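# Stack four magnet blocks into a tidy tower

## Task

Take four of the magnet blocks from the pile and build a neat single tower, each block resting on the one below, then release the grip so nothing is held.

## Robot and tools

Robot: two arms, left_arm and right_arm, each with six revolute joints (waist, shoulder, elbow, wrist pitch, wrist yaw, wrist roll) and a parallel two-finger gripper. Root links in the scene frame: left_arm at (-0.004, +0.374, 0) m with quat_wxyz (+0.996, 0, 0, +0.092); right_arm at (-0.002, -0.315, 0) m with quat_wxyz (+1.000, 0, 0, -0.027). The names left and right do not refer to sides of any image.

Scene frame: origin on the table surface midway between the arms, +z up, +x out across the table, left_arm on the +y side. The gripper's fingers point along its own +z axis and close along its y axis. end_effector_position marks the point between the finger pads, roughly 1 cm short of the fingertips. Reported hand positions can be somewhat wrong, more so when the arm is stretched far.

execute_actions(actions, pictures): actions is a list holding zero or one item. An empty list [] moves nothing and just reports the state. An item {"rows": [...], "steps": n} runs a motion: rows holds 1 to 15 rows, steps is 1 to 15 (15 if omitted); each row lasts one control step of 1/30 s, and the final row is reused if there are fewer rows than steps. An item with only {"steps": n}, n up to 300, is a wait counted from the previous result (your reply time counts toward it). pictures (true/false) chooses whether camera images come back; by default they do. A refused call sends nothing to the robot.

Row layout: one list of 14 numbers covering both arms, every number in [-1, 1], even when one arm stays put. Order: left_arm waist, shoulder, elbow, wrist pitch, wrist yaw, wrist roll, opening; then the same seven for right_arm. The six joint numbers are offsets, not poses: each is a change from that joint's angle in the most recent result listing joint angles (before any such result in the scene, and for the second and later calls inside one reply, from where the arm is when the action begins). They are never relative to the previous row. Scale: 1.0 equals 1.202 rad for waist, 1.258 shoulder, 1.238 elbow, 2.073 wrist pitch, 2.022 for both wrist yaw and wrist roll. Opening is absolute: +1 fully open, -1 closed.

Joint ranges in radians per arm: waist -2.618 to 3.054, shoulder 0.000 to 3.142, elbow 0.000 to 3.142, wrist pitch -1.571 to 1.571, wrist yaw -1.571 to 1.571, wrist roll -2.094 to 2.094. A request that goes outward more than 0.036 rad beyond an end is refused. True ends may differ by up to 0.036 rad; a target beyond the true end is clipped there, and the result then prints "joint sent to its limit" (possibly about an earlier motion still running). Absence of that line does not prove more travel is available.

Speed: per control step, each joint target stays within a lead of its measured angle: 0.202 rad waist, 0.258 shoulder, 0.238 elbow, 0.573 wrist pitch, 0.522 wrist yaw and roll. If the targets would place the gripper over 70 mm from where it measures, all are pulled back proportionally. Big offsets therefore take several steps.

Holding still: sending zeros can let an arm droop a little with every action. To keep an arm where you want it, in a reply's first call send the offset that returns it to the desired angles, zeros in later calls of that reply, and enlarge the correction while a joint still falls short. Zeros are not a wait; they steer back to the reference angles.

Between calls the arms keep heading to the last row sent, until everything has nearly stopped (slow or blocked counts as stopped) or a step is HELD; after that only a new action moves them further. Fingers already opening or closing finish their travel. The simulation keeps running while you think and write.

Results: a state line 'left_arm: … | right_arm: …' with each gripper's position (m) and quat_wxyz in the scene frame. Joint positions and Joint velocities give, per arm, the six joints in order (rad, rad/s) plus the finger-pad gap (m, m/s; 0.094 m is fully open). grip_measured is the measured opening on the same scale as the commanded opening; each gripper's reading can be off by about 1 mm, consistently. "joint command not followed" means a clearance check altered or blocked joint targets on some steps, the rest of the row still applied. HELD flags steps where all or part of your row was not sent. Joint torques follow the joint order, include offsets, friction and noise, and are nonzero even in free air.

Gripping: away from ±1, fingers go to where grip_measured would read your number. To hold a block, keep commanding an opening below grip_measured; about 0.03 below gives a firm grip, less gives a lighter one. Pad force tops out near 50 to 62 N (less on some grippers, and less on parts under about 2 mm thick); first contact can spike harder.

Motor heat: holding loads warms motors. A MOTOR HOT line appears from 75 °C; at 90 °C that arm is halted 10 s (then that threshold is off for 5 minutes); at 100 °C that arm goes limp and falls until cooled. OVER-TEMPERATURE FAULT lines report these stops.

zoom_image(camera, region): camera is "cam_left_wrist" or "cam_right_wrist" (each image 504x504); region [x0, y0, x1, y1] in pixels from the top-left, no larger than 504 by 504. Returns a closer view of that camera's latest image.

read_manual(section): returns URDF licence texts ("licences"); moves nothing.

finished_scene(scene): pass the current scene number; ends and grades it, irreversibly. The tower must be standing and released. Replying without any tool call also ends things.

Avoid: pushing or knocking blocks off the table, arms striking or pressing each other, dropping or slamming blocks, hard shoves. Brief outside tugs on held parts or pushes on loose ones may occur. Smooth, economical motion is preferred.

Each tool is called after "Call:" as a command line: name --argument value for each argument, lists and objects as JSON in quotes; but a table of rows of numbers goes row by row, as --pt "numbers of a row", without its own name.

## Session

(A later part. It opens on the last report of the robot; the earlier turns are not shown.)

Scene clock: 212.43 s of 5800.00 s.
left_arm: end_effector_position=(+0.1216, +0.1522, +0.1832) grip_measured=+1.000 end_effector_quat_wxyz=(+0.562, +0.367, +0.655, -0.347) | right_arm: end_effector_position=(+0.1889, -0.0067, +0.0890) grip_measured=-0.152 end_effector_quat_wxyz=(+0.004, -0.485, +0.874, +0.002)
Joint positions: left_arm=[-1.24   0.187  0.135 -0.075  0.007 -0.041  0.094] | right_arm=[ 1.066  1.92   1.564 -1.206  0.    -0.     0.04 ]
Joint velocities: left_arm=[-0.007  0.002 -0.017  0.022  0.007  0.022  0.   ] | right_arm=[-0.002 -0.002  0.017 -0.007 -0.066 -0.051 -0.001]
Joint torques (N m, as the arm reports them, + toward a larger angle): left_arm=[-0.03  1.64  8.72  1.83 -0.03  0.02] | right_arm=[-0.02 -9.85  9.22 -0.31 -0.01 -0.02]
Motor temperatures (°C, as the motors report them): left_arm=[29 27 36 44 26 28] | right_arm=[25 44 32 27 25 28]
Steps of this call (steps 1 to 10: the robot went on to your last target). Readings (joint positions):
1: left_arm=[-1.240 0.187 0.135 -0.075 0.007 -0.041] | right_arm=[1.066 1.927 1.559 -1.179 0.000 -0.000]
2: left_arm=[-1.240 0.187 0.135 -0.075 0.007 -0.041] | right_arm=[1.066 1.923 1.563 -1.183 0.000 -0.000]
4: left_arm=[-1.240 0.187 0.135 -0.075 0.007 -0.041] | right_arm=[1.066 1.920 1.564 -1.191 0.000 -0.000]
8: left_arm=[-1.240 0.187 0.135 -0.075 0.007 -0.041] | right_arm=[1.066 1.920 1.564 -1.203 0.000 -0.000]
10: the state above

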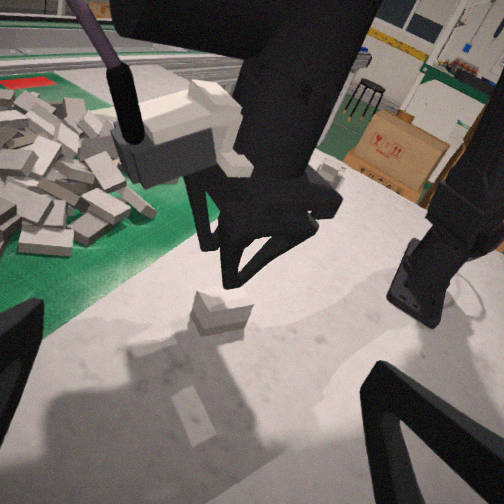

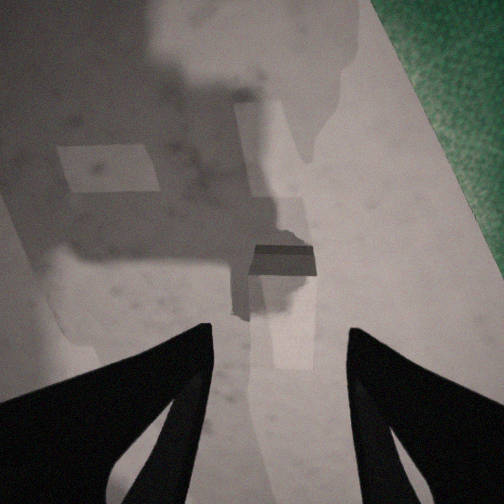

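Call:
execute_actions --actions '[{"rows":[[0,0,0,0,0,0,1,-0.02,0,0.02,0,0,0,-0.15],[0,0,0,0,0,0,1,-0.05,0,0.03,0,0,0,-0.15],[0,0,0,0,0,0,1,-0.09,0,0.04,0,0,-0.01,-0.15],[0,0,0,0,0,0,1,-0.13,0.01,0.05,-0.005,0,-0.01,-0.15],[0,0,0,0,0,0,1,-0.18,0.02,0.06,-0.005,0,-0.02,-0.15],[0,0,0,0,0,0,1,-0.23,0.03,0.07,-0.01,0,-0.02,-0.15],[0,0,0,0,0,0,1,-0.28,0.04,0.08,-0.01,0,-0.03,-0.15],[0,0,0,0,0,0,1,-0.33,0.05,0.09,-0.015,0,-0.034,-0.15],[0,0,0,0,0,0,1,-0.38,0.06,0.1,-0.015,0,-0.034,-0.15],[0,0,0,0,0,0,1,-0.42,0.07,0.11,-0.021,0,-0.034,-0.15],[0,0,0,0,0,0,1,-0.455,0.08,0.12,-0.021,0,-0.034,-0.15],[0,0,0,0,0,0,1,-0.485,0.09,0.13,-0.021,0,-0.034,-0.15],[0,0,0,0,0,0,1,-0.505,0.097,0.14,-0.021,0,-0.034,-0.15],[0,0,0,0,0,0,1,-0.52,0.102,0.147,-0.021,0,-0.034,-0.15],[0,0,0,0,0,0,1,-0.53,0.105,0.147,-0.021,0,-0.034,-0.15]]}]' --pictures false

Call:
execute_actions --actions '[{"steps":16}]'

Scene clock: 218.57 s of 5800.00 s.
left_arm: end_effector_position=(+0.1216, +0.1522, +0.1832) grip_measured=+1.000 end_effector_quat_wxyz=(+0.562, +0.367, +0.655, -0.347) | right_arm: end_effector_position=(+0.3660, -0.1679, +0.0825) grip_measured=-0.152 end_effector_quat_wxyz=(+0.013, -0.215, +0.976, +0.000)
Joint positions: left_arm=[-1.24   0.187  0.135 -0.075  0.007 -0.041  0.094] | right_arm=[ 0.432  2.04   1.708 -1.213  0.004 -0.055  0.04 ]
Joint velocities: left_arm=[-0.012 -0.012 -0.007 -0.095 -0.022 -0.066  0.   ] | right_arm=[-0.994  0.237  0.12   0.007  0.256 -0.051  0.   ]
Joint torques (N m, as the arm reports them, + toward a larger angle): left_arm=[-0.04  1.68  8.56  1.85 -0.04  0.  ] | right_arm=[  4.33 -10.63   9.5   -0.45  -0.23  -0.13]
Motor temperatures (°C, as the motors report them): left_arm=[29 27 36 44 26 28] | right_arm=[26 44 33 26 25 28]
Steps of this call (steps 1 to 30: the robot went on to your last target; steps 31 to 90: nothing new was sent; then 2.63 s passed at rest; steps 91 to 105: all 15 steps of this action). Readings (joint positions):
91: left_arm=[-1.240 0.187 0.135 -0.075 0.007 -0.041] | right_arm=[1.065 1.920 1.564 -1.210 0.000 -0.000]
92: left_arm=[-1.240 0.187 0.135 -0.075 0.007 -0.041] | right_arm=[1.060 1.920 1.564 -1.210 -0.002 -0.000]
94: left_arm=[-1.240 0.187 0.135 -0.075 0.007 -0.041] | right_arm=[1.022 1.922 1.572 -1.211 -0.010 -0.007]
98: left_arm=[-1.240 0.187 0.135 -0.075 0.007 -0.041] | right_arm=[0.827 1.949 1.624 -1.212 -0.016 -0.031]
105: the state above

Scene clock: 219.10 s of 5800.00 s.
left_arm: end_effector_position=(+0.1216, +0.1522, +0.1832) grip_measured=+1.000 end_effector_quat_wxyz=(+0.562, +0.367, +0.655, -0.347) | right_arm: end_effector_position=(+0.3621, -0.1712, +0.0791) grip_measured=-0.152 end_effector_quat_wxyz=(-0.001, -0.218, +0.976, -0.002)
Joint positions: left_arm=[-1.24   0.187  0.135 -0.075  0.007 -0.041  0.094] | right_arm=[ 0.429  2.051  1.71  -1.234  0.005 -0.063  0.04 ]
Joint velocities: left_arm=[ 0.007 -0.007 -0.002 -0.022 -0.007 -0.022  0.   ] | right_arm=[-0.007 -0.012  0.012 -0.022  0.022  0.022  0.001]
Joint torques (N m, as the arm reports them, + toward a larger angle): left_arm=[-0.06  1.54  8.5   1.85 -0.03  0.  ] | right_arm=[ -0.03 -10.35  10.2   -0.29   0.    -0.08]
Motor temperatures (°C, as the motors report them): left_arm=[29 27 36 44 26 28] | right_arm=[26 44 33 26 25 28]
Steps of this call (steps 1 to 16: the robot went on to your last target). Readings (joint positions):
1: left_arm=[-1.240 0.187 0.135 -0.075 0.007 -0.041] | right_arm=[0.405 2.046 1.710 -1.213 0.009 -0.056]
2: left_arm=[-1.240 0.187 0.135 -0.075 0.007 -0.041] | right_arm=[0.389 2.049 1.710 -1.215 0.013 -0.056]
4: left_arm=[-1.240 0.187 0.135 -0.075 0.007 -0.041] | right_arm=[0.386 2.051 1.710 -1.222 0.016 -0.058]
8: left_arm=[-1.240 0.187 0.135 -0.075 0.007 -0.041] | right_arm=[0.417 2.051 1.710 -1.229 0.010 -0.061]
16: the state above

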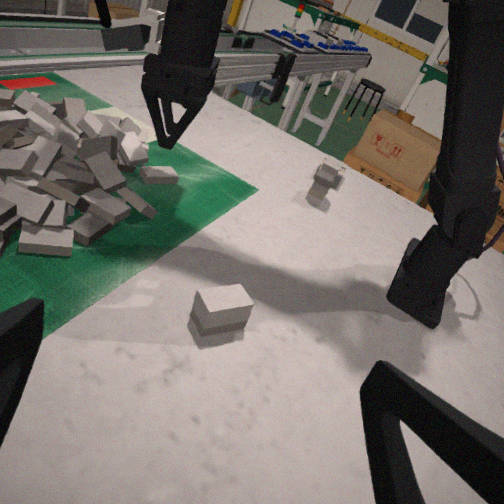

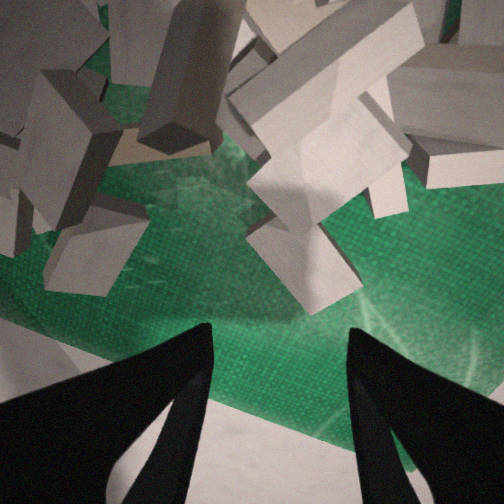

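Call:
execute_actions --actions '[{"rows":[[0,0,0,0,0,0,1,-0.006,0,0,0,0,-0.04,-0.25],[0,0,0,0,0,0,1,-0.012,0,0,0,0,-0.08,-0.25],[0,0,0,0,0,0,1,-0.018,0,0,0,0,-0.12,-0.25],[0,0,0,0,0,0,1,-0.024,0,0,0,0,-0.16,-0.25],[0,0,0,0,0,0,1,-0.028,0,0,0,0,-0.2,-0.25],[0,0,0,0,0,0,1,-0.028,0,0,0.006,0,-0.24,-0.25],[0,0,0,0,0,0,1,-0.028,0,0,0.012,0,-0.28,-0.25],[0,0,0,0,0,0,1,-0.028,0.003,-0.007,0.018,0,-0.32,-0.25],[0,0,0,0,0,0,1,-0.028,0.006,-0.014,0.024,0,-0.345,-0.25],[0,0,0,0,0,0,1,-0.028,0.009,-0.021,0.03,0,-0.345,-0.25],[0,0,0,0,0,0,1,-0.028,0.012,-0.028,0.035,0,-0.345,-0.25],[0,0,0,0,0,0,1,-0.028,0.015,-0.035,0.04,0,-0.345,-0.25],[0,0,0,0,0,0,1,-0.028,0.018,-0.042,0.045,0,-0.345,-0.25],[0,0,0,0,0,0,1,-0.028,0.02,-0.049,0.049,0,-0.345,-0.25],[0,0,0,0,0,0,1,-0.028,0.022,-0.056,0.049,0,-0.345,-0.25]]}]' --pictures false

Call:
execute_actions --actions '[{"steps":14}]'

Scene clock: 226.90 s of 5800.00 s.
left_arm: end_effector_position=(+0.1216, +0.1522, +0.1832) grip_measured=+1.000 end_effector_quat_wxyz=(+0.562, +0.367, +0.655, -0.347) | right_arm: end_effector_position=(+0.3723, -0.1793, +0.0707) grip_measured=-0.248 end_effector_quat_wxyz=(+0.011, -0.494, +0.869, -0.004)
Joint positions: left_arm=[-1.24   0.187  0.135 -0.075  0.007 -0.041  0.094] | right_arm=[ 0.4    2.055  1.682 -1.175  0.005 -0.686  0.035]
Joint velocities: left_arm=[-0.007 -0.002 -0.002 -0.051 -0.022 -0.007  0.   ] | right_arm=[-0.002  0.076 -0.232  0.125  0.007 -0.432 -0.   ]
Joint torques (N m, as the arm reports them, + toward a larger angle): left_arm=[-0.05  1.57  8.47  1.85  0.    0.  ] | right_arm=[-0.37 -8.81  5.01 -0.05  0.02 -0.04]
Motor temperatures (°C, as the motors report them): left_arm=[29 27 36 44 26 28] | right_arm=[26 44 34 26 25 28]
Steps of this call (steps 1 to 15: the robot went on to your last target; steps 16 to 90: nothing new was sent; then 4.30 s passed at rest; steps 91 to 105: all 15 steps of this action). Readings (joint positions):
91: left_arm=[-1.240 0.187 0.135 -0.075 0.007 -0.041] | right_arm=[0.429 2.051 1.710 -1.234 0.005 -0.076]
92: left_arm=[-1.240 0.187 0.135 -0.075 0.007 -0.041] | right_arm=[0.428 2.051 1.710 -1.234 0.005 -0.102]
94: left_arm=[-1.240 0.187 0.135 -0.075 0.007 -0.041] | right_arm=[0.425 2.051 1.710 -1.234 0.004 -0.185]
98: left_arm=[-1.240 0.187 0.135 -0.075 0.007 -0.041] | right_arm=[0.406 2.051 1.710 -1.231 0.005 -0.425]
105: the state above

Scene clock: 227.37 s of 5800.00 s.
left_arm: end_effector_position=(+0.1216, +0.1522, +0.1832) grip_measured=+1.000 end_effector_quat_wxyz=(+0.562, +0.367, +0.655, -0.347) | right_arm: end_effector_position=(+0.3701, -0.1801, +0.0566) grip_measured=-0.248 end_effector_quat_wxyz=(+0.001, -0.522, +0.853, -0.002)
Joint positions: left_arm=[-1.24   0.187  0.135 -0.075  0.007 -0.041  0.094] | right_arm=[ 0.4    2.076  1.657 -1.15   0.005 -0.752  0.035]
Joint velocities: left_arm=[ 0.007  0.002  0.007 -0.007 -0.022 -0.022  0.   ] | right_arm=[ 0.002 -0.017 -0.027 -0.007  0.11  -0.022  0.   ]
Joint torques (N m, as the arm reports them, + toward a larger angle): left_arm=[-0.13  1.71  8.56  1.86  0.01  0.  ] | right_arm=[ -0.46 -10.34   5.63  -0.02  -0.02  -0.07]
Motor temperatures (°C, as the motors report them): left_arm=[29 27 36 44 26 28] | right_arm=[26 44 34 26 25 28]
Steps of this call (steps 1 to 14: the robot went on to your last target). Readings (joint positions):
1: left_arm=[-1.240 0.187 0.135 -0.075 0.007 -0.041] | right_arm=[0.400 2.058 1.675 -1.169 0.005 -0.700]
2: left_arm=[-1.240 0.187 0.135 -0.075 0.007 -0.041] | right_arm=[0.400 2.063 1.669 -1.166 0.005 -0.711]
4: left_arm=[-1.240 0.187 0.135 -0.075 0.007 -0.041] | right_arm=[0.400 2.072 1.661 -1.161 0.005 -0.728]
8: left_arm=[-1.240 0.187 0.135 -0.075 0.007 -0.041] | right_arm=[0.400 2.076 1.657 -1.155 0.005 -0.744]
14: the state above

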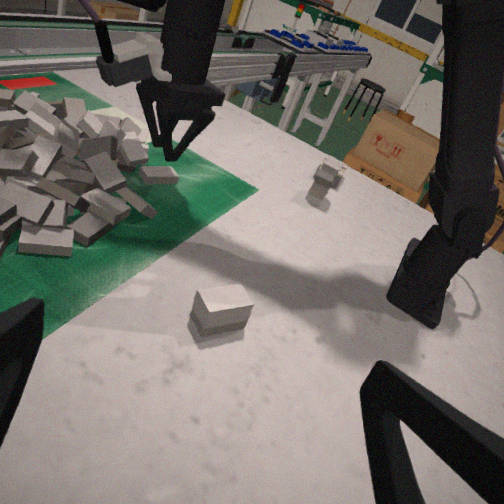

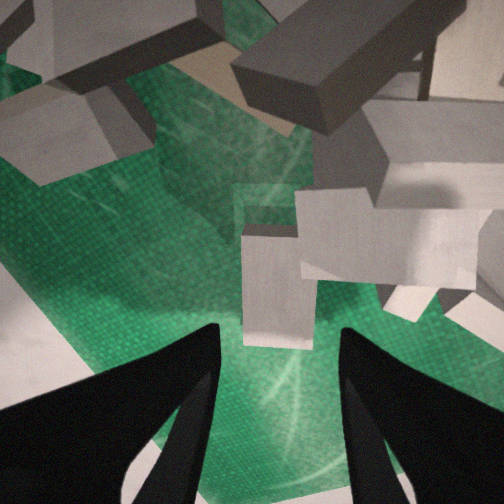

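Call:
execute_actions --actions '[{"rows":[[0,0,0,0,0,0,1,0,0.002,0,0.008,0,0,-0.3],[0,0,0,0,0,0,1,0,0.004,-0.008,0.014,0,0,-0.3],[0,0,0,0,0,0,1,0,0.007,-0.014,0.02,0,0,-0.3],[0,0,0,0,0,0,1,0,0.01,-0.02,0.025,0,0,-0.3],[0,0,0,0,0,0,1,0,0.012,-0.026,0.03,0,0,-0.3],[0,0,0,0,0,0,1,0,0.014,-0.032,0.035,0,0,-0.3],[0,0,0,0,0,0,1,0,0.016,-0.038,0.04,0,0,-0.3],[0,0,0,0,0,0,1,0,0.018,-0.044,0.044,0,0,-0.3],[0,0,0,0,0,0,1,0,0.02,-0.05,0.048,0,0,-0.3],[0,0,0,0,0,0,1,0,0.022,-0.056,0.052,0,0,-0.3],[0,0,0,0,0,0,1,0,0.024,-0.063,0.052,0,0,-0.3]]}]' --pictures false

Call:
execute_actions --actions '[{"steps":10}]'

Call:
zoom_image --camera "cam_left_wrist" --region '[90,110,220,220]'

Scene clock: 233.83 s of 5800.00 s.
left_arm: end_effector_position=(+0.1216, +0.1522, +0.1832) grip_measured=+1.000 end_effector_quat_wxyz=(+0.562, +0.367, +0.655, -0.347) | right_arm: end_effector_position=(+0.3697, -0.1802, +0.0323) grip_measured=-0.298 end_effector_quat_wxyz=(-0.002, -0.524, +0.852, -0.002)
Joint positions: left_arm=[-1.24   0.187  0.135 -0.075  0.007 -0.041  0.094] | right_arm=[ 0.4    2.101  1.598 -1.072  0.005 -0.755  0.033]
Joint velocities: left_arm=[-0.012 -0.002 -0.002 -0.037  0.066  0.051  0.   ] | right_arm=[-0.012  0.085 -0.081  0.081 -0.095  0.037 -0.   ]
Joint torques (N m, as the arm reports them, + toward a larger angle): left_arm=[-0.01  1.64  8.49  1.85  0.    0.  ] | right_arm=[  0.01 -10.68   5.67   0.01  -0.01   0.02]
Motor temperatures (°C, as the motors report them): left_arm=[29 27 36 44 26 28] | right_arm=[26 45 33 27 25 28]
Steps of this call (steps 1 to 30: the robot went on to your last target; steps 31 to 90: nothing new was sent; then 2.97 s passed at rest; steps 91 to 105: all 15 steps of this action). Readings (joint positions):
91: left_arm=[-1.240 0.187 0.135 -0.075 0.007 -0.041] | right_arm=[0.400 2.076 1.657 -1.149 0.005 -0.755]
92: left_arm=[-1.240 0.187 0.135 -0.075 0.007 -0.041] | right_arm=[0.400 2.076 1.657 -1.148 0.005 -0.755]
94: left_arm=[-1.240 0.187 0.135 -0.075 0.007 -0.041] | right_arm=[0.400 2.076 1.657 -1.141 0.005 -0.755]
98: left_arm=[-1.240 0.187 0.135 -0.075 0.007 -0.041] | right_arm=[0.400 2.076 1.643 -1.106 0.005 -0.755]
105: the state above

Scene clock: 234.17 s of 5800.00 s.
left_arm: end_effector_position=(+0.1216, +0.1522, +0.1832) grip_measured=+1.000 end_effector_quat_wxyz=(+0.562, +0.367, +0.655, -0.347) | right_arm: end_effector_position=(+0.3715, -0.1796, +0.0310) grip_measured=-0.298 end_effector_quat_wxyz=(+0.001, -0.524, +0.852, -0.002)
Joint positions: left_arm=[-1.24   0.187  0.135 -0.075  0.007 -0.041  0.094] | right_arm=[ 0.4    2.103  1.596 -1.061  0.005 -0.755  0.033]
Joint velocities: left_arm=[ 0.007 -0.022  0.002  0.007 -0.007  0.037  0.   ] | right_arm=[-0.027  0.002 -0.012  0.051 -0.066  0.037 -0.   ]
Joint torques (N m, as the arm reports them, + toward a larger angle): left_arm=[0.03 1.56 8.56 1.85 0.04 0.01] | right_arm=[ -0.03 -10.52   5.53  -0.03  -0.01   0.01]
Motor temperatures (°C, as the motors report them): left_arm=[29 27 36 44 26 28] | right_arm=[26 45 33 27 25 28]
Steps of this call (steps 1 to 10: the robot went on to your last target). Readings (joint positions):
1: left_arm=[-1.240 0.187 0.135 -0.075 0.007 -0.041] | right_arm=[0.400 2.103 1.596 -1.070 0.005 -0.755]
2: left_arm=[-1.240 0.187 0.135 -0.075 0.007 -0.041] | right_arm=[0.400 2.103 1.596 -1.069 0.005 -0.755]
4: left_arm=[-1.240 0.187 0.135 -0.075 0.007 -0.041] | right_arm=[0.400 2.103 1.596 -1.066 0.005 -0.755]
8: left_arm=[-1.240 0.187 0.135 -0.075 0.007 -0.041] | right_arm=[0.400 2.103 1.596 -1.062 0.005 -0.755]
10: the state above

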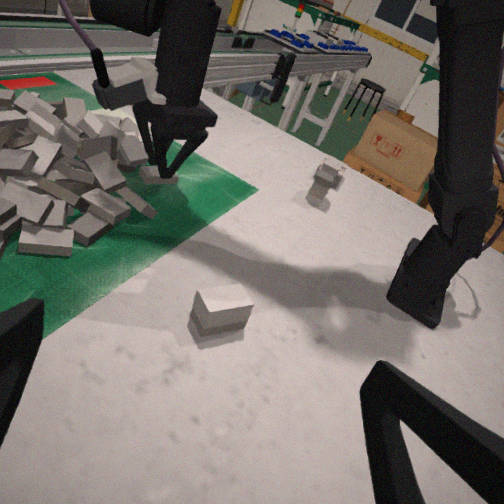

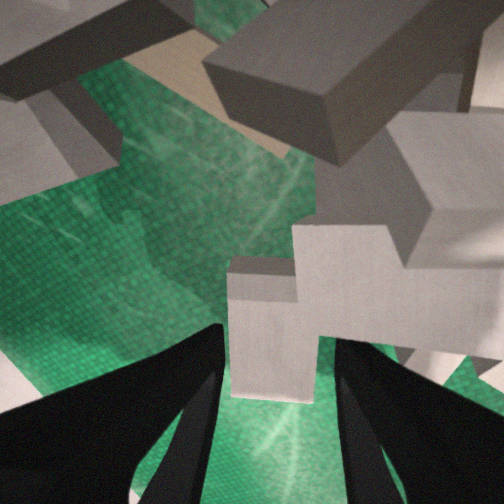

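Region (90, 110, 220, 220) of cam_left_wrist's 504x504 image, scaled by 3.877, with more detail than that image has; it fills the top 426 rows of this view, and the rest is white.

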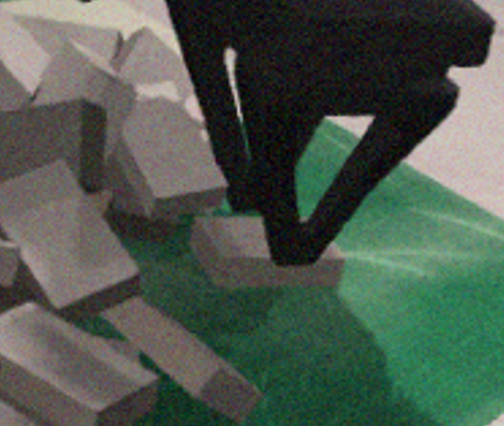

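Call:
execute_actions --actions '[{"rows":[[0,0,0,0,0,0,1,0,0,0,-0.012,0,0,-0.3],[0,0,0,0,0,0,1,0,0,0,-0.012,0,0,-0.3],[0,0,0,0,0,0,1,0,0.006,0,-0.012,0,0,-0.3],[0,0,0,0,0,0,1,0,0.012,0,-0.012,0,0,-0.3],[0,0,0,0,0,0,1,0,0.017,0,-0.012,0,0,-0.3],[0,0,0,0,0,0,1,0,0.022,0,-0.012,0,0,-0.3]]}]'

Call:
zoom_image --camera "cam_left_wrist" --region '[90,110,220,220]'

Scene clock: 238.07 s of 5800.00 s.
left_arm: end_effector_position=(+0.1216, +0.1522, +0.1832) grip_measured=+1.000 end_effector_quat_wxyz=(+0.562, +0.367, +0.655, -0.347) | right_arm: end_effector_position=(+0.3679, -0.1809, +0.0233) grip_measured=-0.298 end_effector_quat_wxyz=(-0.013, -0.524, +0.852, +0.000)
Joint positions: left_arm=[-1.24   0.187  0.135 -0.075  0.007 -0.041  0.094] | right_arm=[ 0.4    2.124  1.596 -1.068  0.005 -0.755  0.033]
Joint velocities: left_arm=[ 0.022 -0.007 -0.012  0.007 -0.051  0.007  0.   ] | right_arm=[-0.017 -0.002 -0.012 -0.007 -0.022 -0.037  0.   ]
Joint torques (N m, as the arm reports them, + toward a larger angle): left_arm=[-0.12  1.66  8.58  1.84  0.    0.01] | right_arm=[ -0.02 -10.34   6.84  -0.37  -0.01  -0.02]
Motor temperatures (°C, as the motors report them): left_arm=[29 27 36 44 26 28] | right_arm=[25 45 33 27 25 28]
Steps of this call (steps 1 to 30: the robot went on to your last target; steps 31 to 90: nothing new was sent; then 0.40 s passed at rest; steps 91 to 105: all 15 steps of this action). Readings (joint positions):
91: left_arm=[-1.240 0.187 0.135 -0.075 0.007 -0.041] | right_arm=[0.400 2.103 1.596 -1.060 0.005 -0.755]
92: left_arm=[-1.240 0.187 0.135 -0.075 0.007 -0.041] | right_arm=[0.400 2.103 1.596 -1.062 0.005 -0.755]
94: left_arm=[-1.240 0.187 0.135 -0.075 0.007 -0.041] | right_arm=[0.400 2.103 1.596 -1.064 0.005 -0.755]
98: left_arm=[-1.240 0.187 0.135 -0.075 0.007 -0.041] | right_arm=[0.400 2.113 1.596 -1.066 0.005 -0.755]
105: the state above

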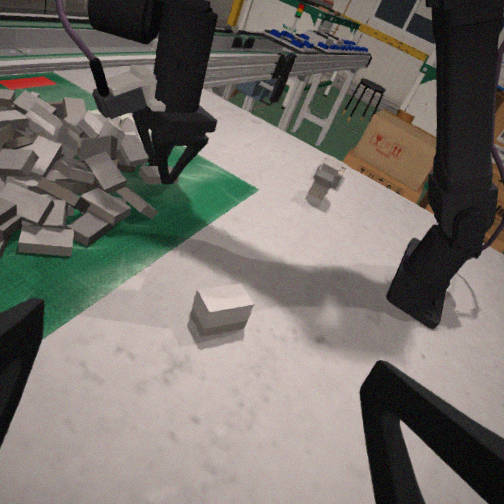

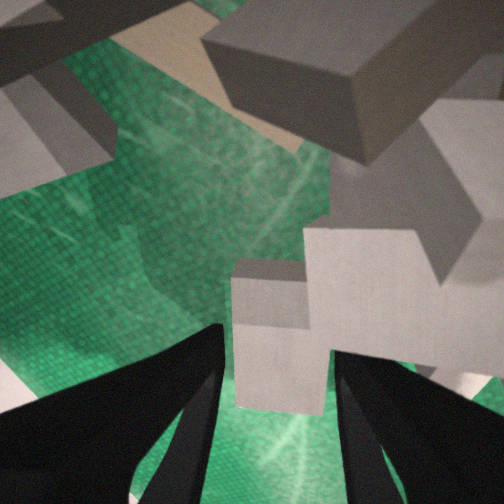

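Region (90, 110, 220, 220) of cam_left_wrist's 504x504 image, scaled by 3.877, with more detail than that image has; it fills the top 426 rows of this view, and the rest is white.

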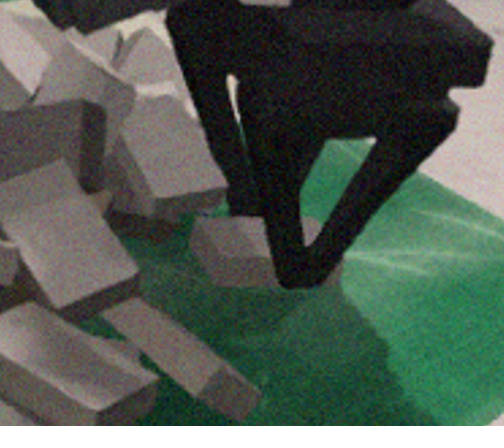

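Call:
execute_actions --actions '[{"rows":[[0,0,0,0,0,0,1,0,-0.012,0,0,0,0,-0.33],[0,0,0,0,0,0,1,0,-0.021,0,0,0,0,-0.35],[0,0,0,0,0,0,1,0,-0.021,0,0,0,0,-0.35],[0,0,0,0,0,0,1,0,-0.021,0,0,0,0,-0.35],[0,0,0,0,0,0,1,0,-0.021,0,0,0,0,-0.35],[0,0,0,0,0,0,1,0,-0.021,0,0,0,0,-0.35],[0,0,0,0,0,0,1,0,-0.021,0,0,0,0,-0.38],[0,0,0,0,0,0,1,0,-0.021,0,0,0,0,-0.41],[0,0,0,0,0,0,1,0,-0.021,0,0,0,0,-0.44],[0,0,0,0,0,0,1,0,-0.021,0,0,0,0,-0.47],[0,0,0,0,0,0,1,0,-0.021,0,0,0,0,-0.5],[0,0,0,0,0,0,1,0,-0.021,0,0,0,0,-0.53]]}]'

Call:
execute_actions --actions '[{"rows":[[0,0,0,0,0,0,1,0,-0.015,0,0,0,0,-0.53],[0,0,0,0,0,0,1,0,-0.022,0,0,0,0,-0.53],[0,0,0,0,0,0,1,-0.005,-0.028,-0.01,0,0,0,-0.53],[0,0,0,0,0,0,1,-0.009,-0.034,-0.018,0.003,0,0,-0.53],[0,0,0,0,0,0,1,-0.013,-0.039,-0.025,0.006,0,0,-0.53],[0,0,0,0,0,0,1,-0.017,-0.044,-0.032,0.009,0,0,-0.53],[0,0,0,0,0,0,1,-0.021,-0.049,-0.039,0.012,0,0,-0.53],[0,0,0,0,0,0,1,-0.025,-0.054,-0.046,0.014,0,0,-0.53],[0,0,0,0,0,0,1,-0.029,-0.059,-0.053,0.016,0,0,-0.53],[0,0,0,0,0,0,1,-0.033,-0.064,-0.06,0.018,0,0,-0.53],[0,0,0,0,0,0,1,-0.037,-0.069,-0.067,0.02,0,0,-0.53],[0,0,0,0,0,0,1,-0.04,-0.074,-0.074,0.02,0,0,-0.53],[0,0,0,0,0,0,1,-0.04,-0.078,-0.08,0.02,0,0,-0.53]]}]' --pictures false

Call:
execute_actions --actions '[{"steps":8}]'

Scene clock: 249.73 s of 5800.00 s.
left_arm: end_effector_position=(+0.1216, +0.1522, +0.1832) grip_measured=+1.000 end_effector_quat_wxyz=(+0.562, +0.367, +0.655, -0.347) | right_arm: end_effector_position=(+0.3679, -0.1811, +0.0233) grip_measured=-0.470 end_effector_quat_wxyz=(-0.013, -0.524, +0.852, -0.000)
Joint positions: left_arm=[-1.24   0.187  0.135 -0.075  0.007 -0.041  0.094] | right_arm=[ 0.4    2.124  1.596 -1.069  0.006 -0.755  0.025]
Joint velocities: left_arm=[-0.002 -0.007  0.007 -0.066 -0.007  0.007  0.   ] | right_arm=[-0.007 -0.012 -0.007 -0.022  0.081  0.037 -0.   ]
Joint torques (N m, as the arm reports them, + toward a larger angle): left_arm=[-0.09  1.62  8.61  1.84 -0.02 -0.03] | right_arm=[ -0.05 -13.14   6.8   -0.23  -0.05  -0.02]
Motor temperatures (°C, as the motors report them): left_arm=[29 27 36 44 26 28] | right_arm=[25 45 32 26 25 28]
Steps of this call (steps 1 to 15: the robot went on to your last target; steps 16 to 90: nothing new was sent; then 8.17 s passed at rest; steps 91 to 105: all 15 steps of this action). Readings (joint positions):
91: left_arm=[-1.240 0.187 0.135 -0.075 0.007 -0.041] | right_arm=[0.400 2.124 1.596 -1.069 0.005 -0.755]
92: left_arm=[-1.240 0.187 0.135 -0.075 0.007 -0.041] | right_arm=[0.400 2.124 1.596 -1.069 0.005 -0.755]
94: left_arm=[-1.240 0.187 0.135 -0.075 0.007 -0.041] | right_arm=[0.400 2.124 1.596 -1.069 0.005 -0.755]
98: left_arm=[-1.240 0.187 0.135 -0.075 0.007 -0.041] | right_arm=[0.400 2.124 1.596 -1.069 0.005 -0.755]
105: the state above

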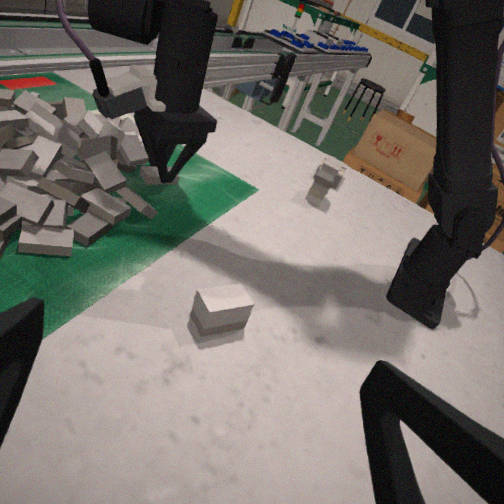

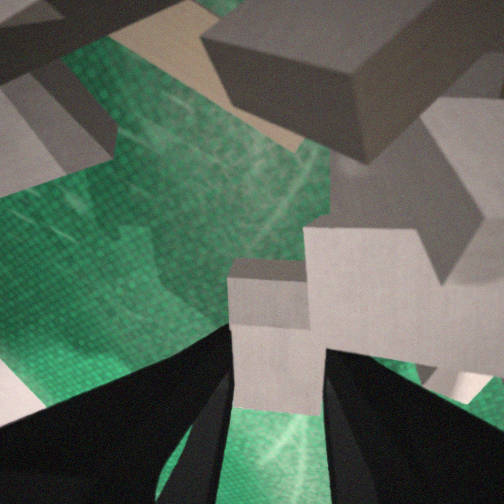

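Scene clock: 250.23 s of 5800.00 s.
left_arm: end_effector_position=(+0.1216, +0.1522, +0.1832) grip_measured=+1.000 end_effector_quat_wxyz=(+0.562, +0.367, +0.655, -0.347) | right_arm: end_effector_position=(+0.3606, -0.2010, +0.0314) grip_measured=-0.470 end_effector_quat_wxyz=(-0.006, -0.506, +0.863, -0.002)
Joint positions: left_arm=[-1.24   0.187  0.135 -0.075  0.007 -0.041  0.094] | right_arm=[ 0.358  2.051  1.518 -1.048  0.007 -0.755  0.025]
Joint velocities: left_arm=[ 0.007 -0.002 -0.007 -0.022 -0.11   0.066  0.   ] | right_arm=[-0.09  -0.061 -0.1   -0.007 -0.081 -0.066  0.001]
Joint torques (N m, as the arm reports them, + toward a larger angle): left_arm=[0.02 1.66 8.57 1.86 0.01 0.  ] | right_arm=[ -0.17 -12.22   5.65   0.03  -0.04  -0.02]
Motor temperatures (°C, as the motors report them): left_arm=[29 27 36 44 26 28] | right_arm=[25 45 32 26 25 28]
Steps of this call (steps 1 to 15: all 15 steps of this action). Readings (joint positions):
1: left_arm=[-1.240 0.187 0.135 -0.075 0.007 -0.041] | right_arm=[0.400 2.124 1.596 -1.069 0.006 -0.755]
2: left_arm=[-1.240 0.187 0.135 -0.075 0.007 -0.041] | right_arm=[0.400 2.124 1.596 -1.069 0.006 -0.755]
4: left_arm=[-1.240 0.187 0.135 -0.075 0.007 -0.041] | right_arm=[0.400 2.120 1.596 -1.069 0.006 -0.755]
8: left_arm=[-1.240 0.187 0.135 -0.075 0.007 -0.041] | right_arm=[0.394 2.092 1.572 -1.061 0.006 -0.755]
15: the state above

Scene clock: 250.50 s of 5800.00 s.
left_arm: end_effector_position=(+0.1216, +0.1522, +0.1832) grip_measured=+1.000 end_effector_quat_wxyz=(+0.562, +0.367, +0.655, -0.347) | right_arm: end_effector_position=(+0.3601, -0.2023, +0.0311) grip_measured=-0.470 end_effector_quat_wxyz=(-0.007, -0.505, +0.863, -0.003)
Joint positions: left_arm=[-1.24   0.187  0.135 -0.075  0.007 -0.041  0.094] | right_arm=[ 0.356  2.05   1.514 -1.048  0.008 -0.755  0.025]
Joint velocities: left_arm=[ 0.007  0.002 -0.002  0.007 -0.051  0.007  0.   ] | right_arm=[ 0.012  0.002 -0.022  0.037 -0.007 -0.037 -0.   ]
Joint torques (N m, as the arm reports them, + toward a larger angle): left_arm=[ 0.05  1.57  8.53  1.87  0.   -0.01] | right_arm=[ -0.19 -12.26   5.33  -0.01  -0.07  -0.01]
Motor temperatures (°C, as the motors report them): left_arm=[29 27 36 44 26 28] | right_arm=[25 45 32 26 25 28]
Steps of this call (steps 1 to 8: the robot went on to your last target). Readings (joint positions):
1: left_arm=[-1.240 0.187 0.135 -0.075 0.007 -0.041] | right_arm=[0.356 2.050 1.516 -1.048 0.008 -0.755]
2: left_arm=[-1.240 0.187 0.135 -0.075 0.007 -0.041] | right_arm=[0.356 2.050 1.515 -1.048 0.008 -0.755]
4: left_arm=[-1.240 0.187 0.135 -0.075 0.007 -0.041] | right_arm=[0.356 2.050 1.514 -1.048 0.008 -0.755]
8: the state above

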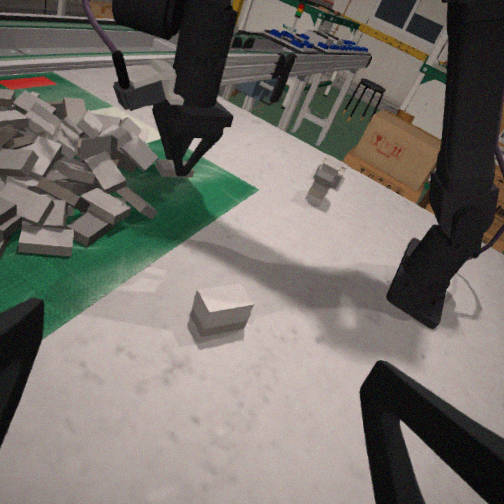

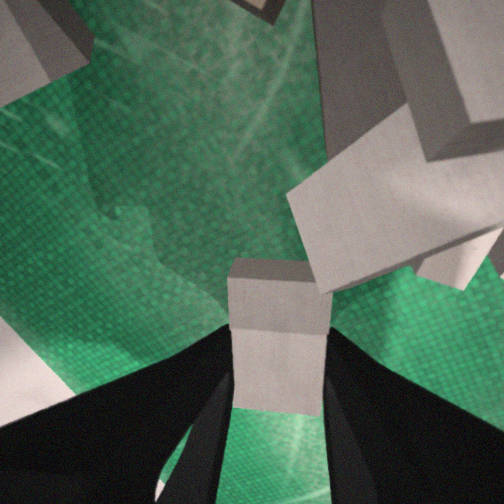

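Call:
execute_actions --actions '[{"rows":[[0,0,0,0,0,0,1,-0.008,-0.012,-0.01,-0.005,0,0,-0.53],[0,0,0,0,0,0,1,-0.016,-0.02,-0.02,-0.01,0,0,-0.53],[0,0,0,0,0,0,1,-0.024,-0.028,-0.028,-0.015,0,0,-0.53],[0,0,0,0,0,0,1,-0.03,-0.036,-0.035,-0.02,0,0,-0.53],[0,0,0,0,0,0,1,-0.03,-0.045,-0.042,-0.025,0,0,-0.53],[0,0,0,0,0,0,1,-0.03,-0.055,-0.042,-0.03,0,0,-0.53],[0,0,0,0,0,0,1,-0.03,-0.067,-0.042,-0.036,0,0,-0.53],[0,0,0,0,0,0,1,-0.03,-0.08,-0.042,-0.042,0,0,-0.53],[0,0,0,0,0,0,1,-0.03,-0.094,-0.042,-0.048,0,0,-0.53],[0,0,0,0,0,0,1,-0.03,-0.108,-0.042,-0.054,0,0,-0.53],[0,0,0,0,0,0,1,-0.03,-0.122,-0.042,-0.06,0,0,-0.53],[0,0,0,0,0,0,1,-0.03,-0.135,-0.042,-0.066,0,0,-0.53],[0,0,0,0,0,0,1,-0.03,-0.146,-0.042,-0.072,0,0,-0.53],[0,0,0,0,0,0,1,-0.03,-0.155,-0.042,-0.078,0,0,-0.53],[0,0,0,0,0,0,1,-0.03,-0.161,-0.042,-0.078,0,0,-0.53]]}]' --pictures false

Call:
execute_actions --actions '[{"steps":12}]'

Scene clock: 258.97 s of 5800.00 s.
left_arm: end_effector_position=(+0.1216, +0.1522, +0.1832) grip_measured=+1.000 end_effector_quat_wxyz=(+0.562, +0.367, +0.655, -0.347) | right_arm: end_effector_position=(+0.3365, -0.2218, +0.0787) grip_measured=-0.470 end_effector_quat_wxyz=(+0.002, -0.491, +0.871, -0.006)
Joint positions: left_arm=[-1.24   0.187  0.135 -0.075  0.007 -0.041  0.094] | right_arm=[ 0.324  1.883  1.473 -1.153  0.011 -0.755  0.025]
Joint velocities: left_arm=[ 0.012  0.002  0.002  0.051  0.037 -0.051  0.   ] | right_arm=[ 0.012 -0.462  0.012 -0.315  0.022 -0.066  0.   ]
Joint torques (N m, as the arm reports them, + toward a larger angle): left_arm=[-0.05  1.66  8.51  1.82 -0.01  0.  ] | right_arm=[-0.35 -9.67  6.12 -0.27 -0.03 -0.01]
Motor temperatures (°C, as the motors report them): left_arm=[29 27 36 44 26 28] | right_arm=[25 46 32 26 25 28]
Steps of this call (steps 1 to 15: the robot went on to your last target; steps 16 to 90: nothing new was sent; then 4.97 s passed at rest; steps 91 to 105: all 15 steps of this action). Readings (joint positions):
91: left_arm=[-1.240 0.187 0.135 -0.075 0.007 -0.041] | right_arm=[0.356 2.050 1.514 -1.048 0.008 -0.755]
92: left_arm=[-1.240 0.187 0.135 -0.075 0.007 -0.041] | right_arm=[0.355 2.050 1.514 -1.049 0.008 -0.755]
94: left_arm=[-1.240 0.187 0.135 -0.075 0.007 -0.041] | right_arm=[0.350 2.044 1.505 -1.050 0.008 -0.755]
98: left_arm=[-1.240 0.187 0.135 -0.075 0.007 -0.041] | right_arm=[0.329 2.007 1.477 -1.080 0.009 -0.755]
105: the state above

Scene clock: 259.37 s of 5800.00 s.
left_arm: end_effector_position=(+0.1216, +0.1522, +0.1832) grip_measured=+1.000 end_effector_quat_wxyz=(+0.562, +0.367, +0.655, -0.347) | right_arm: end_effector_position=(+0.3286, -0.2240, +0.0882) grip_measured=-0.470 end_effector_quat_wxyz=(-0.001, -0.491, +0.871, -0.005)
Joint positions: left_arm=[-1.24   0.187  0.135 -0.075  0.007 -0.041  0.094] | right_arm=[ 0.324  1.854  1.473 -1.19   0.011 -0.755  0.025]
Joint velocities: left_arm=[-0.007 -0.012 -0.002  0.051 -0.007 -0.037  0.   ] | right_arm=[-0.002 -0.007 -0.007 -0.051 -0.022 -0.051 -0.   ]
Joint torques (N m, as the arm reports them, + toward a larger angle): left_arm=[-0.08  1.52  8.57  1.85 -0.02  0.01] | right_arm=[-0.41 -9.37  6.19 -0.33 -0.04 -0.02]
Motor temperatures (°C, as the motors report them): left_arm=[29 27 36 44 26 28] | right_arm=[25 46 32 26 25 28]
Steps of this call (steps 1 to 12: the robot went on to your last target). Readings (joint positions):
1: left_arm=[-1.240 0.187 0.135 -0.075 0.007 -0.041] | right_arm=[0.324 1.870 1.473 -1.162 0.011 -0.755]
2: left_arm=[-1.240 0.187 0.135 -0.075 0.007 -0.041] | right_arm=[0.324 1.860 1.473 -1.168 0.011 -0.755]
4: left_arm=[-1.240 0.187 0.135 -0.075 0.007 -0.041] | right_arm=[0.324 1.854 1.473 -1.178 0.011 -0.755]
8: left_arm=[-1.240 0.187 0.135 -0.075 0.007 -0.041] | right_arm=[0.324 1.854 1.473 -1.187 0.011 -0.755]
12: the state above

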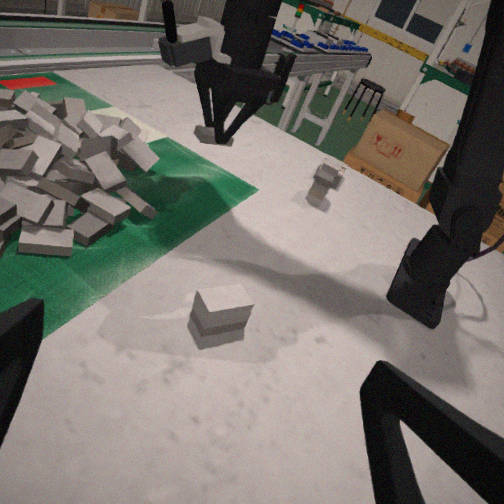

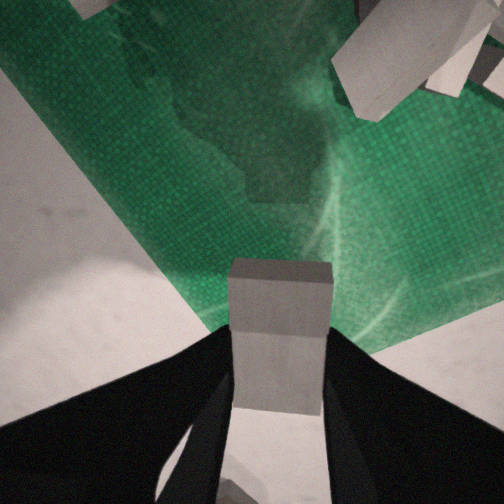

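Call:
execute_actions --actions '[{"rows":[[0,0,0,0,0,0,1,0.02,0,0,0,0,0.02,-0.53],[0,0,0,0,0,0,1,0.05,0,0,0,0,0.05,-0.53],[0,0,0,0,0,0,1,0.09,0,0,0,0,0.08,-0.53],[0,0,0,0,0,0,1,0.14,0,0,0,0,0.11,-0.53],[0,0,0,0,0,0,1,0.19,0,0,0,-0.008,0.14,-0.53],[0,0,0,0,0,0,1,0.245,0,0,0,-0.008,0.17,-0.53],[0,0,0,0,0,0,1,0.3,0,0,0,-0.008,0.2,-0.53],[0,0,0,0,0,0,1,0.355,0,0,0,-0.008,0.23,-0.53],[0,0,0,0,0,0,1,0.41,0,0,0,-0.008,0.26,-0.53],[0,0,0,0,0,0,1,0.46,0,0,0,-0.008,0.29,-0.53],[0,0,0,0,0,0,1,0.505,0,0,0,-0.008,0.32,-0.53],[0,0,0,0,0,0,1,0.545,0,0,0,-0.008,0.35,-0.53],[0,0,0,0,0,0,1,0.575,0,0,0,-0.008,0.377,-0.53],[0,0,0,0,0,0,1,0.597,0,0,0,-0.008,0.377,-0.53],[0,0,0,0,0,0,1,0.612,0,0,0,-0.008,0.377,-0.53]]}]' --pictures false

Call:
execute_actions --actions '[{"steps":18}]'

Call:
zoom_image --camera "cam_left_wrist" --region '[150,220,300,350]'

Scene clock: 266.33 s of 5800.00 s.
left_arm: end_effector_position=(+0.1216, +0.1522, +0.1832) grip_measured=+1.000 end_effector_quat_wxyz=(+0.562, +0.367, +0.655, -0.347) | right_arm: end_effector_position=(+0.1859, -0.0243, +0.0882) grip_measured=-0.470 end_effector_quat_wxyz=(+0.004, -0.539, +0.842, +0.006)
Joint positions: left_arm=[-1.24   0.187  0.135 -0.075  0.007 -0.041  0.094] | right_arm=[ 1.043  1.854  1.473 -1.178 -0.007 -0.15   0.025]
Joint velocities: left_arm=[-0.007 -0.007  0.017  0.022  0.022 -0.037  0.   ] | right_arm=[ 1.17   0.002 -0.002 -0.007 -0.242  0.974  0.   ]
Joint torques (N m, as the arm reports them, + toward a larger angle): left_arm=[0.   1.61 8.6  1.9  0.   0.02] | right_arm=[-4.57 -8.77  7.15 -0.28  0.26  0.08]
Motor temperatures (°C, as the motors report them): left_arm=[29 27 36 45 26 28] | right_arm=[26 46 32 26 25 28]
Steps of this call (steps 1 to 30: the robot went on to your last target; steps 31 to 90: nothing new was sent; then 3.47 s passed at rest; steps 91 to 105: all 15 steps of this action). Readings (joint positions):
91: left_arm=[-1.240 0.187 0.135 -0.075 0.007 -0.041] | right_arm=[0.326 1.854 1.473 -1.191 0.011 -0.750]
92: left_arm=[-1.240 0.187 0.135 -0.075 0.007 -0.041] | right_arm=[0.331 1.854 1.473 -1.191 0.014 -0.734]
94: left_arm=[-1.240 0.187 0.135 -0.075 0.007 -0.041] | right_arm=[0.371 1.854 1.473 -1.191 0.026 -0.676]
98: left_arm=[-1.240 0.187 0.135 -0.075 0.007 -0.041] | right_arm=[0.588 1.854 1.473 -1.188 0.027 -0.503]
105: the state above

Scene clock: 266.93 s of 5800.00 s.
left_arm: end_effector_position=(+0.1216, +0.1522, +0.1832) grip_measured=+1.000 end_effector_quat_wxyz=(+0.562, +0.367, +0.655, -0.347) | right_arm: end_effector_position=(+0.1792, -0.0201, +0.0882) grip_measured=-0.470 end_effector_quat_wxyz=(+0.003, -0.485, +0.875, +0.007)
Joint positions: left_arm=[-1.24   0.187  0.135 -0.075  0.007 -0.041  0.094] | right_arm=[ 1.064  1.854  1.473 -1.178 -0.01  -0.001  0.025]
Joint velocities: left_arm=[-0.012  0.007 -0.017  0.051  0.022  0.081  0.   ] | right_arm=[-0.002  0.007  0.012  0.037  0.022  0.007 -0.   ]
Joint torques (N m, as the arm reports them, + toward a larger angle): left_arm=[-0.06  1.6   8.62  1.84  0.01  0.01] | right_arm=[-0.2  -8.75  7.12 -0.29  0.04  0.04]
Motor temperatures (°C, as the motors report them): left_arm=[29 27 36 45 26 28] | right_arm=[26 46 32 26 25 28]
Steps of this call (steps 1 to 18: the robot went on to your last target). Readings (joint positions):
1: left_arm=[-1.240 0.187 0.135 -0.075 0.007 -0.041] | right_arm=[1.076 1.854 1.473 -1.178 -0.014 -0.120]
2: left_arm=[-1.240 0.187 0.135 -0.075 0.007 -0.041] | right_arm=[1.094 1.854 1.473 -1.178 -0.020 -0.097]
4: left_arm=[-1.240 0.187 0.135 -0.075 0.007 -0.041] | right_arm=[1.098 1.854 1.473 -1.178 -0.024 -0.063]
8: left_arm=[-1.240 0.187 0.135 -0.075 0.007 -0.041] | right_arm=[1.069 1.854 1.473 -1.178 -0.015 -0.024]
18: the state above

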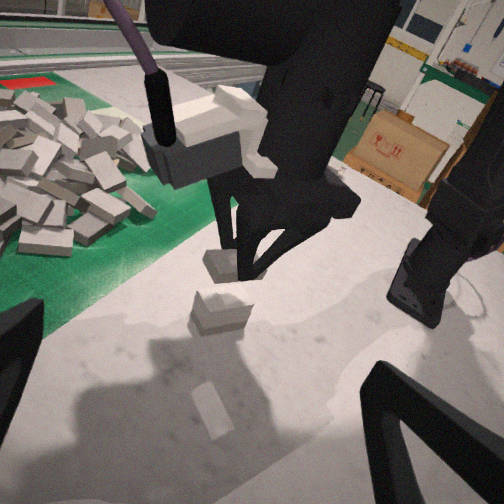

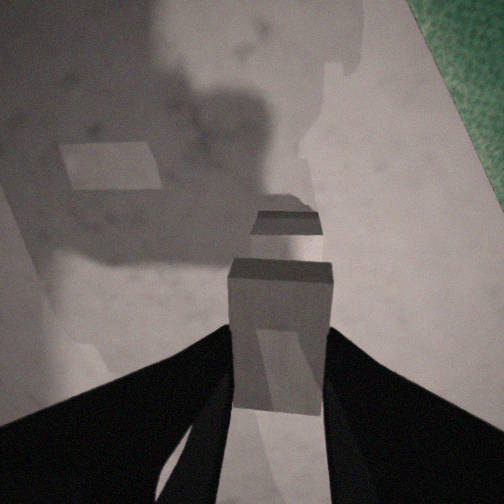

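Region (150, 220, 300, 350) of cam_left_wrist's 504x504 image, scaled by 3.360, with more detail than that image has; it fills the top 437 rows of this view, and the rest is white.

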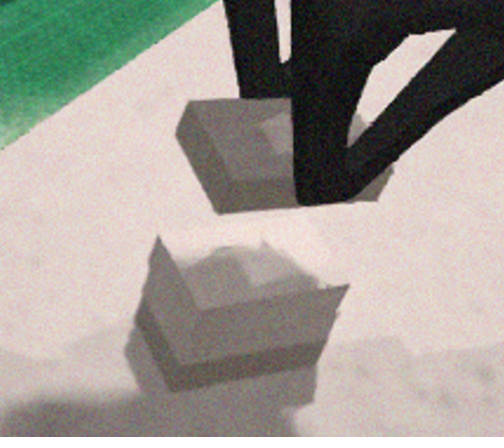

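Call:
execute_actions --actions '[{"rows":[[0,0,0,0,0,0,1,0,0.005,-0.004,0.004,0.008,0,-0.53],[0,0,0,0,0,0,1,0,0.01,-0.008,0.008,0.008,0,-0.53],[0,0,0,0,0,0,1,0,0.015,-0.012,0.012,0.008,0,-0.53],[0,0,0,0,0,0,1,0,0.02,-0.016,0.016,0.008,0,-0.53],[0,0,0,0,0,0,1,0,0.025,-0.02,0.02,0.008,0,-0.53],[0,0,0,0,0,0,1,0,0.03,-0.024,0.023,0.008,0,-0.53],[0,0,0,0,0,0,1,0,0.035,-0.027,0.023,0.008,0,-0.53],[0,0,0,0,0,0,1,0,0.04,-0.03,0.023,0.008,0,-0.53]]}]' --pictures false

Call:
execute_actions --actions '[{"steps":8}]'

Call:
zoom_image --camera "cam_left_wrist" --region '[150,220,300,350]'

Scene clock: 271.80 s of 5800.00 s.
left_arm: end_effector_position=(+0.1216, +0.1522, +0.1832) grip_measured=+1.000 end_effector_quat_wxyz=(+0.562, +0.367, +0.655, -0.347) | right_arm: end_effector_position=(+0.1793, -0.0232, +0.0657) grip_measured=-0.470 end_effector_quat_wxyz=(-0.016, -0.483, +0.875, -0.008)
Joint positions: left_arm=[-1.24   0.187  0.135 -0.075  0.007 -0.041  0.094] | right_arm=[ 1.064  1.905  1.449 -1.15  -0.001  0.001  0.025]
Joint velocities: left_arm=[-0.017  0.007 -0.007 -0.081  0.037 -0.051  0.   ] | right_arm=[ 0.002 -0.002 -0.007  0.051 -0.051  0.037 -0.001]
Joint torques (N m, as the arm reports them, + toward a larger angle): left_arm=[-0.05  1.62  8.57  1.86  0.02 -0.02] | right_arm=[-0.02 -9.02  5.8  -0.1   0.03 -0.04]
Motor temperatures (°C, as the motors report them): left_arm=[29 27 36 45 26 28] | right_arm=[26 45 32 26 25 28]
Steps of this call (steps 1 to 15: the robot went on to your last target; steps 16 to 90: nothing new was sent; then 1.37 s passed at rest; steps 91 to 105: all 15 steps of this action). Readings (joint positions):
91: left_arm=[-1.240 0.187 0.135 -0.075 0.007 -0.041] | right_arm=[1.064 1.854 1.473 -1.178 -0.009 0.001]
92: left_arm=[-1.240 0.187 0.135 -0.075 0.007 -0.041] | right_arm=[1.064 1.854 1.473 -1.178 -0.007 0.001]
94: left_arm=[-1.240 0.187 0.135 -0.075 0.007 -0.041] | right_arm=[1.064 1.858 1.473 -1.175 -0.005 0.001]
98: left_arm=[-1.240 0.187 0.135 -0.075 0.007 -0.041] | right_arm=[1.064 1.882 1.471 -1.158 -0.002 0.001]
105: the state above

Scene clock: 272.07 s of 5800.00 s.
left_arm: end_effector_position=(+0.1216, +0.1522, +0.1832) grip_measured=+1.000 end_effector_quat_wxyz=(+0.562, +0.367, +0.655, -0.347) | right_arm: end_effector_position=(+0.1797, -0.0226, +0.0657) grip_measured=-0.470 end_effector_quat_wxyz=(-0.015, -0.483, +0.875, -0.008)
Joint positions: left_arm=[-1.24   0.187  0.135 -0.075  0.007 -0.041  0.094] | right_arm=[ 1.064  1.905  1.449 -1.148 -0.001  0.001  0.025]
Joint velocities: left_arm=[-0.007 -0.002  0.002 -0.022 -0.037  0.022  0.   ] | right_arm=[ 0.017 -0.007 -0.012 -0.022 -0.037  0.007 -0.   ]
Joint torques (N m, as the arm reports them, + toward a larger angle): left_arm=[ 0.01  1.49  8.61  1.85  0.   -0.01] | right_arm=[-0.02 -9.26  5.75 -0.07  0.05 -0.05]
Motor temperatures (°C, as the motors report them): left_arm=[29 27 36 45 26 28] | right_arm=[26 45 32 26 25 28]
Steps of this call (steps 1 to 8: the robot went on to your last target). Readings (joint positions):
1: left_arm=[-1.240 0.187 0.135 -0.075 0.007 -0.041] | right_arm=[1.064 1.905 1.449 -1.150 -0.001 0.001]
2: left_arm=[-1.240 0.187 0.135 -0.075 0.007 -0.041] | right_arm=[1.064 1.905 1.449 -1.149 -0.001 0.001]
4: left_arm=[-1.240 0.187 0.135 -0.075 0.007 -0.041] | right_arm=[1.064 1.905 1.449 -1.149 -0.001 0.001]
8: the state above

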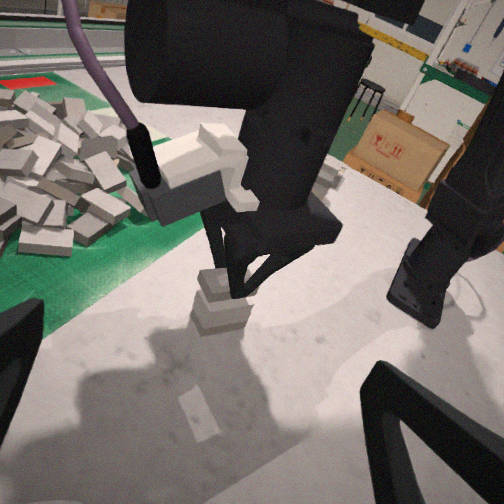

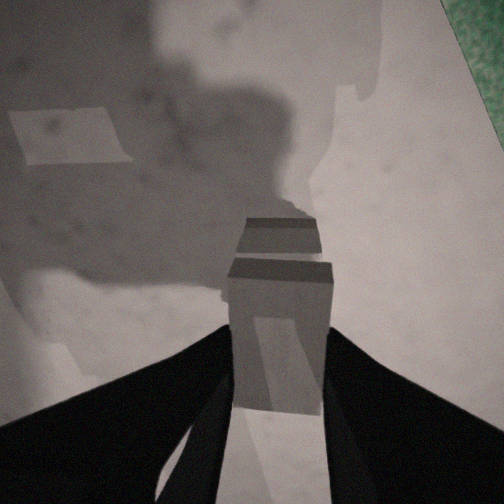

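Region (150, 220, 300, 350) of cam_left_wrist's 504x504 image, scaled by 3.360, with more detail than that image has; it fills the top 437 rows of this view, and the rest is white.

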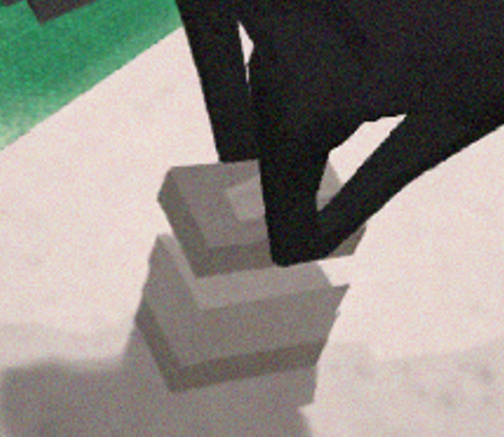

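Call:
execute_actions --actions '[{"rows":[[0,0,0,0,0,0,1,0,0.004,0,0,-0.006,0,-0.53],[0,0,0,0,0,0,1,0,0.008,0,0,-0.006,0,-0.53],[0,0,0,0,0,0,1,0,0.012,0,0,-0.006,0,-0.53],[0,0,0,0,0,0,1,0,0.016,0,0,-0.006,0,-0.53],[0,0,0,0,0,0,1,0,0.02,0,0,-0.006,0,-0.53],[0,0,0,0,0,0,1,0,0.024,0,0,-0.006,0,-0.53]]}]' --pictures false

Call:
execute_actions --actions '[{"steps":4}]'

Call:
zoom_image --camera "cam_left_wrist" --region '[150,220,300,350]'

Scene clock: 277.00 s of 5800.00 s.
left_arm: end_effector_position=(+0.1216, +0.1522, +0.1832) grip_measured=+1.000 end_effector_quat_wxyz=(+0.562, +0.367, +0.655, -0.347) | right_arm: end_effector_position=(+0.1779, -0.0233, +0.0567) grip_measured=-0.470 end_effector_quat_wxyz=(-0.028, -0.483, +0.875, -0.011)
Joint positions: left_arm=[-1.24   0.187  0.135 -0.075  0.007 -0.041  0.094] | right_arm=[ 1.064  1.933  1.449 -1.147 -0.007  0.001  0.025]
Joint velocities: left_arm=[-0.012 -0.007  0.012 -0.022 -0.051 -0.037  0.   ] | right_arm=[-0.017 -0.002 -0.012 -0.007 -0.095 -0.022 -0.   ]
Joint torques (N m, as the arm reports them, + toward a larger angle): left_arm=[-0.03  1.64  8.5   1.85 -0.01 -0.02] | right_arm=[-0.01 -9.16  6.94 -0.29 -0.03 -0.02]
Motor temperatures (°C, as the motors report them): left_arm=[29 27 36 45 26 28] | right_arm=[26 45 32 26 25 28]
Steps of this call (steps 1 to 15: the robot went on to your last target; steps 16 to 90: nothing new was sent; then 1.43 s passed at rest; steps 91 to 105: all 15 steps of this action). Readings (joint positions):
91: left_arm=[-1.240 0.187 0.135 -0.075 0.007 -0.041] | right_arm=[1.064 1.905 1.449 -1.147 -0.002 0.001]
92: left_arm=[-1.240 0.187 0.135 -0.075 0.007 -0.041] | right_arm=[1.064 1.905 1.449 -1.147 -0.003 0.001]
94: left_arm=[-1.240 0.187 0.135 -0.075 0.007 -0.041] | right_arm=[1.064 1.906 1.449 -1.147 -0.005 0.001]
98: left_arm=[-1.240 0.187 0.135 -0.075 0.007 -0.041] | right_arm=[1.064 1.923 1.449 -1.147 -0.007 0.001]
105: the state above

Scene clock: 277.13 s of 5800.00 s.
left_arm: end_effector_position=(+0.1216, +0.1522, +0.1832) grip_measured=+1.000 end_effector_quat_wxyz=(+0.562, +0.367, +0.655, -0.347) | right_arm: end_effector_position=(+0.1779, -0.0233, +0.0567) grip_measured=-0.470 end_effector_quat_wxyz=(-0.028, -0.483, +0.875, -0.011)
Joint positions: left_arm=[-1.24   0.187  0.135 -0.075  0.007 -0.041  0.094] | right_arm=[ 1.064  1.933  1.449 -1.147 -0.007  0.001  0.025]
Joint velocities: left_arm=[-0.002  0.002  0.007  0.066  0.022  0.051  0.   ] | right_arm=[ 0.002 -0.002 -0.002 -0.066 -0.11   0.022 -0.   ]
Joint torques (N m, as the arm reports them, + toward a larger angle): left_arm=[ 0.06  1.65  8.75  1.84  0.01 -0.03] | right_arm=[-0.02 -8.88  6.93 -0.28 -0.08 -0.02]
Motor temperatures (°C, as the motors report them): left_arm=[29 27 36 45 26 28] | right_arm=[26 45 32 26 25 28]
Steps of this call (steps 1 to 4: the robot went on to your last target). Readings (joint positions):
1: left_arm=[-1.240 0.187 0.135 -0.075 0.007 -0.041] | right_arm=[1.064 1.933 1.449 -1.147 -0.007 0.001]
2: left_arm=[-1.240 0.187 0.135 -0.075 0.007 -0.041] | right_arm=[1.064 1.933 1.449 -1.147 -0.007 0.001]
4: the state above

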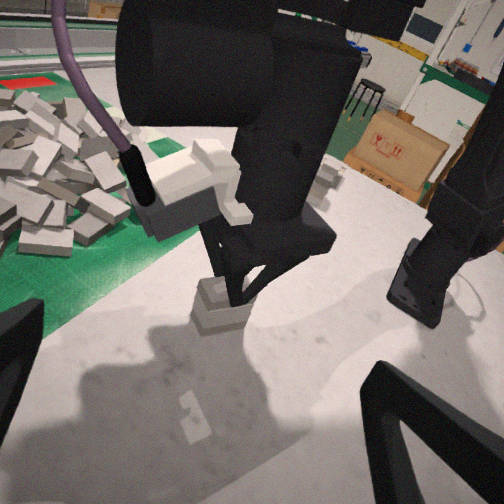

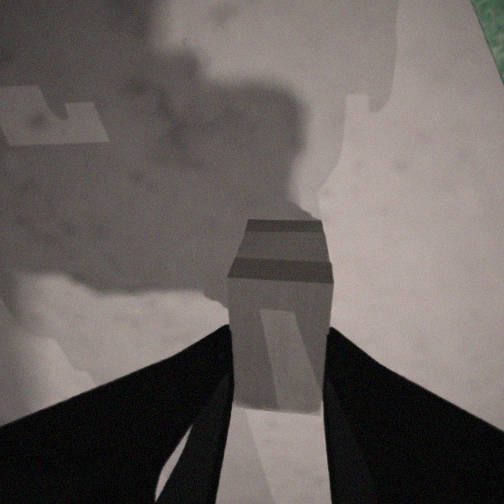

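Region (150, 220, 300, 350) of cam_left_wrist's 504x504 image, scaled by 3.360, with more detail than that image has; it fills the top 437 rows of this view, and the rest is white.

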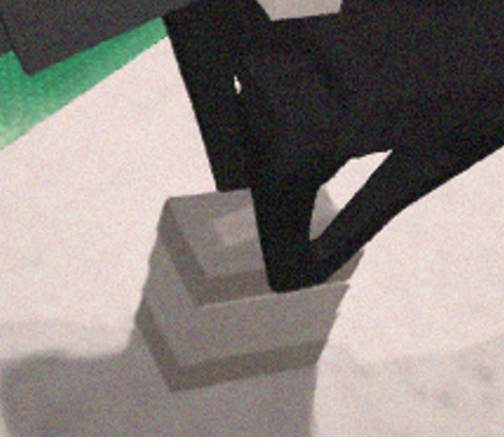

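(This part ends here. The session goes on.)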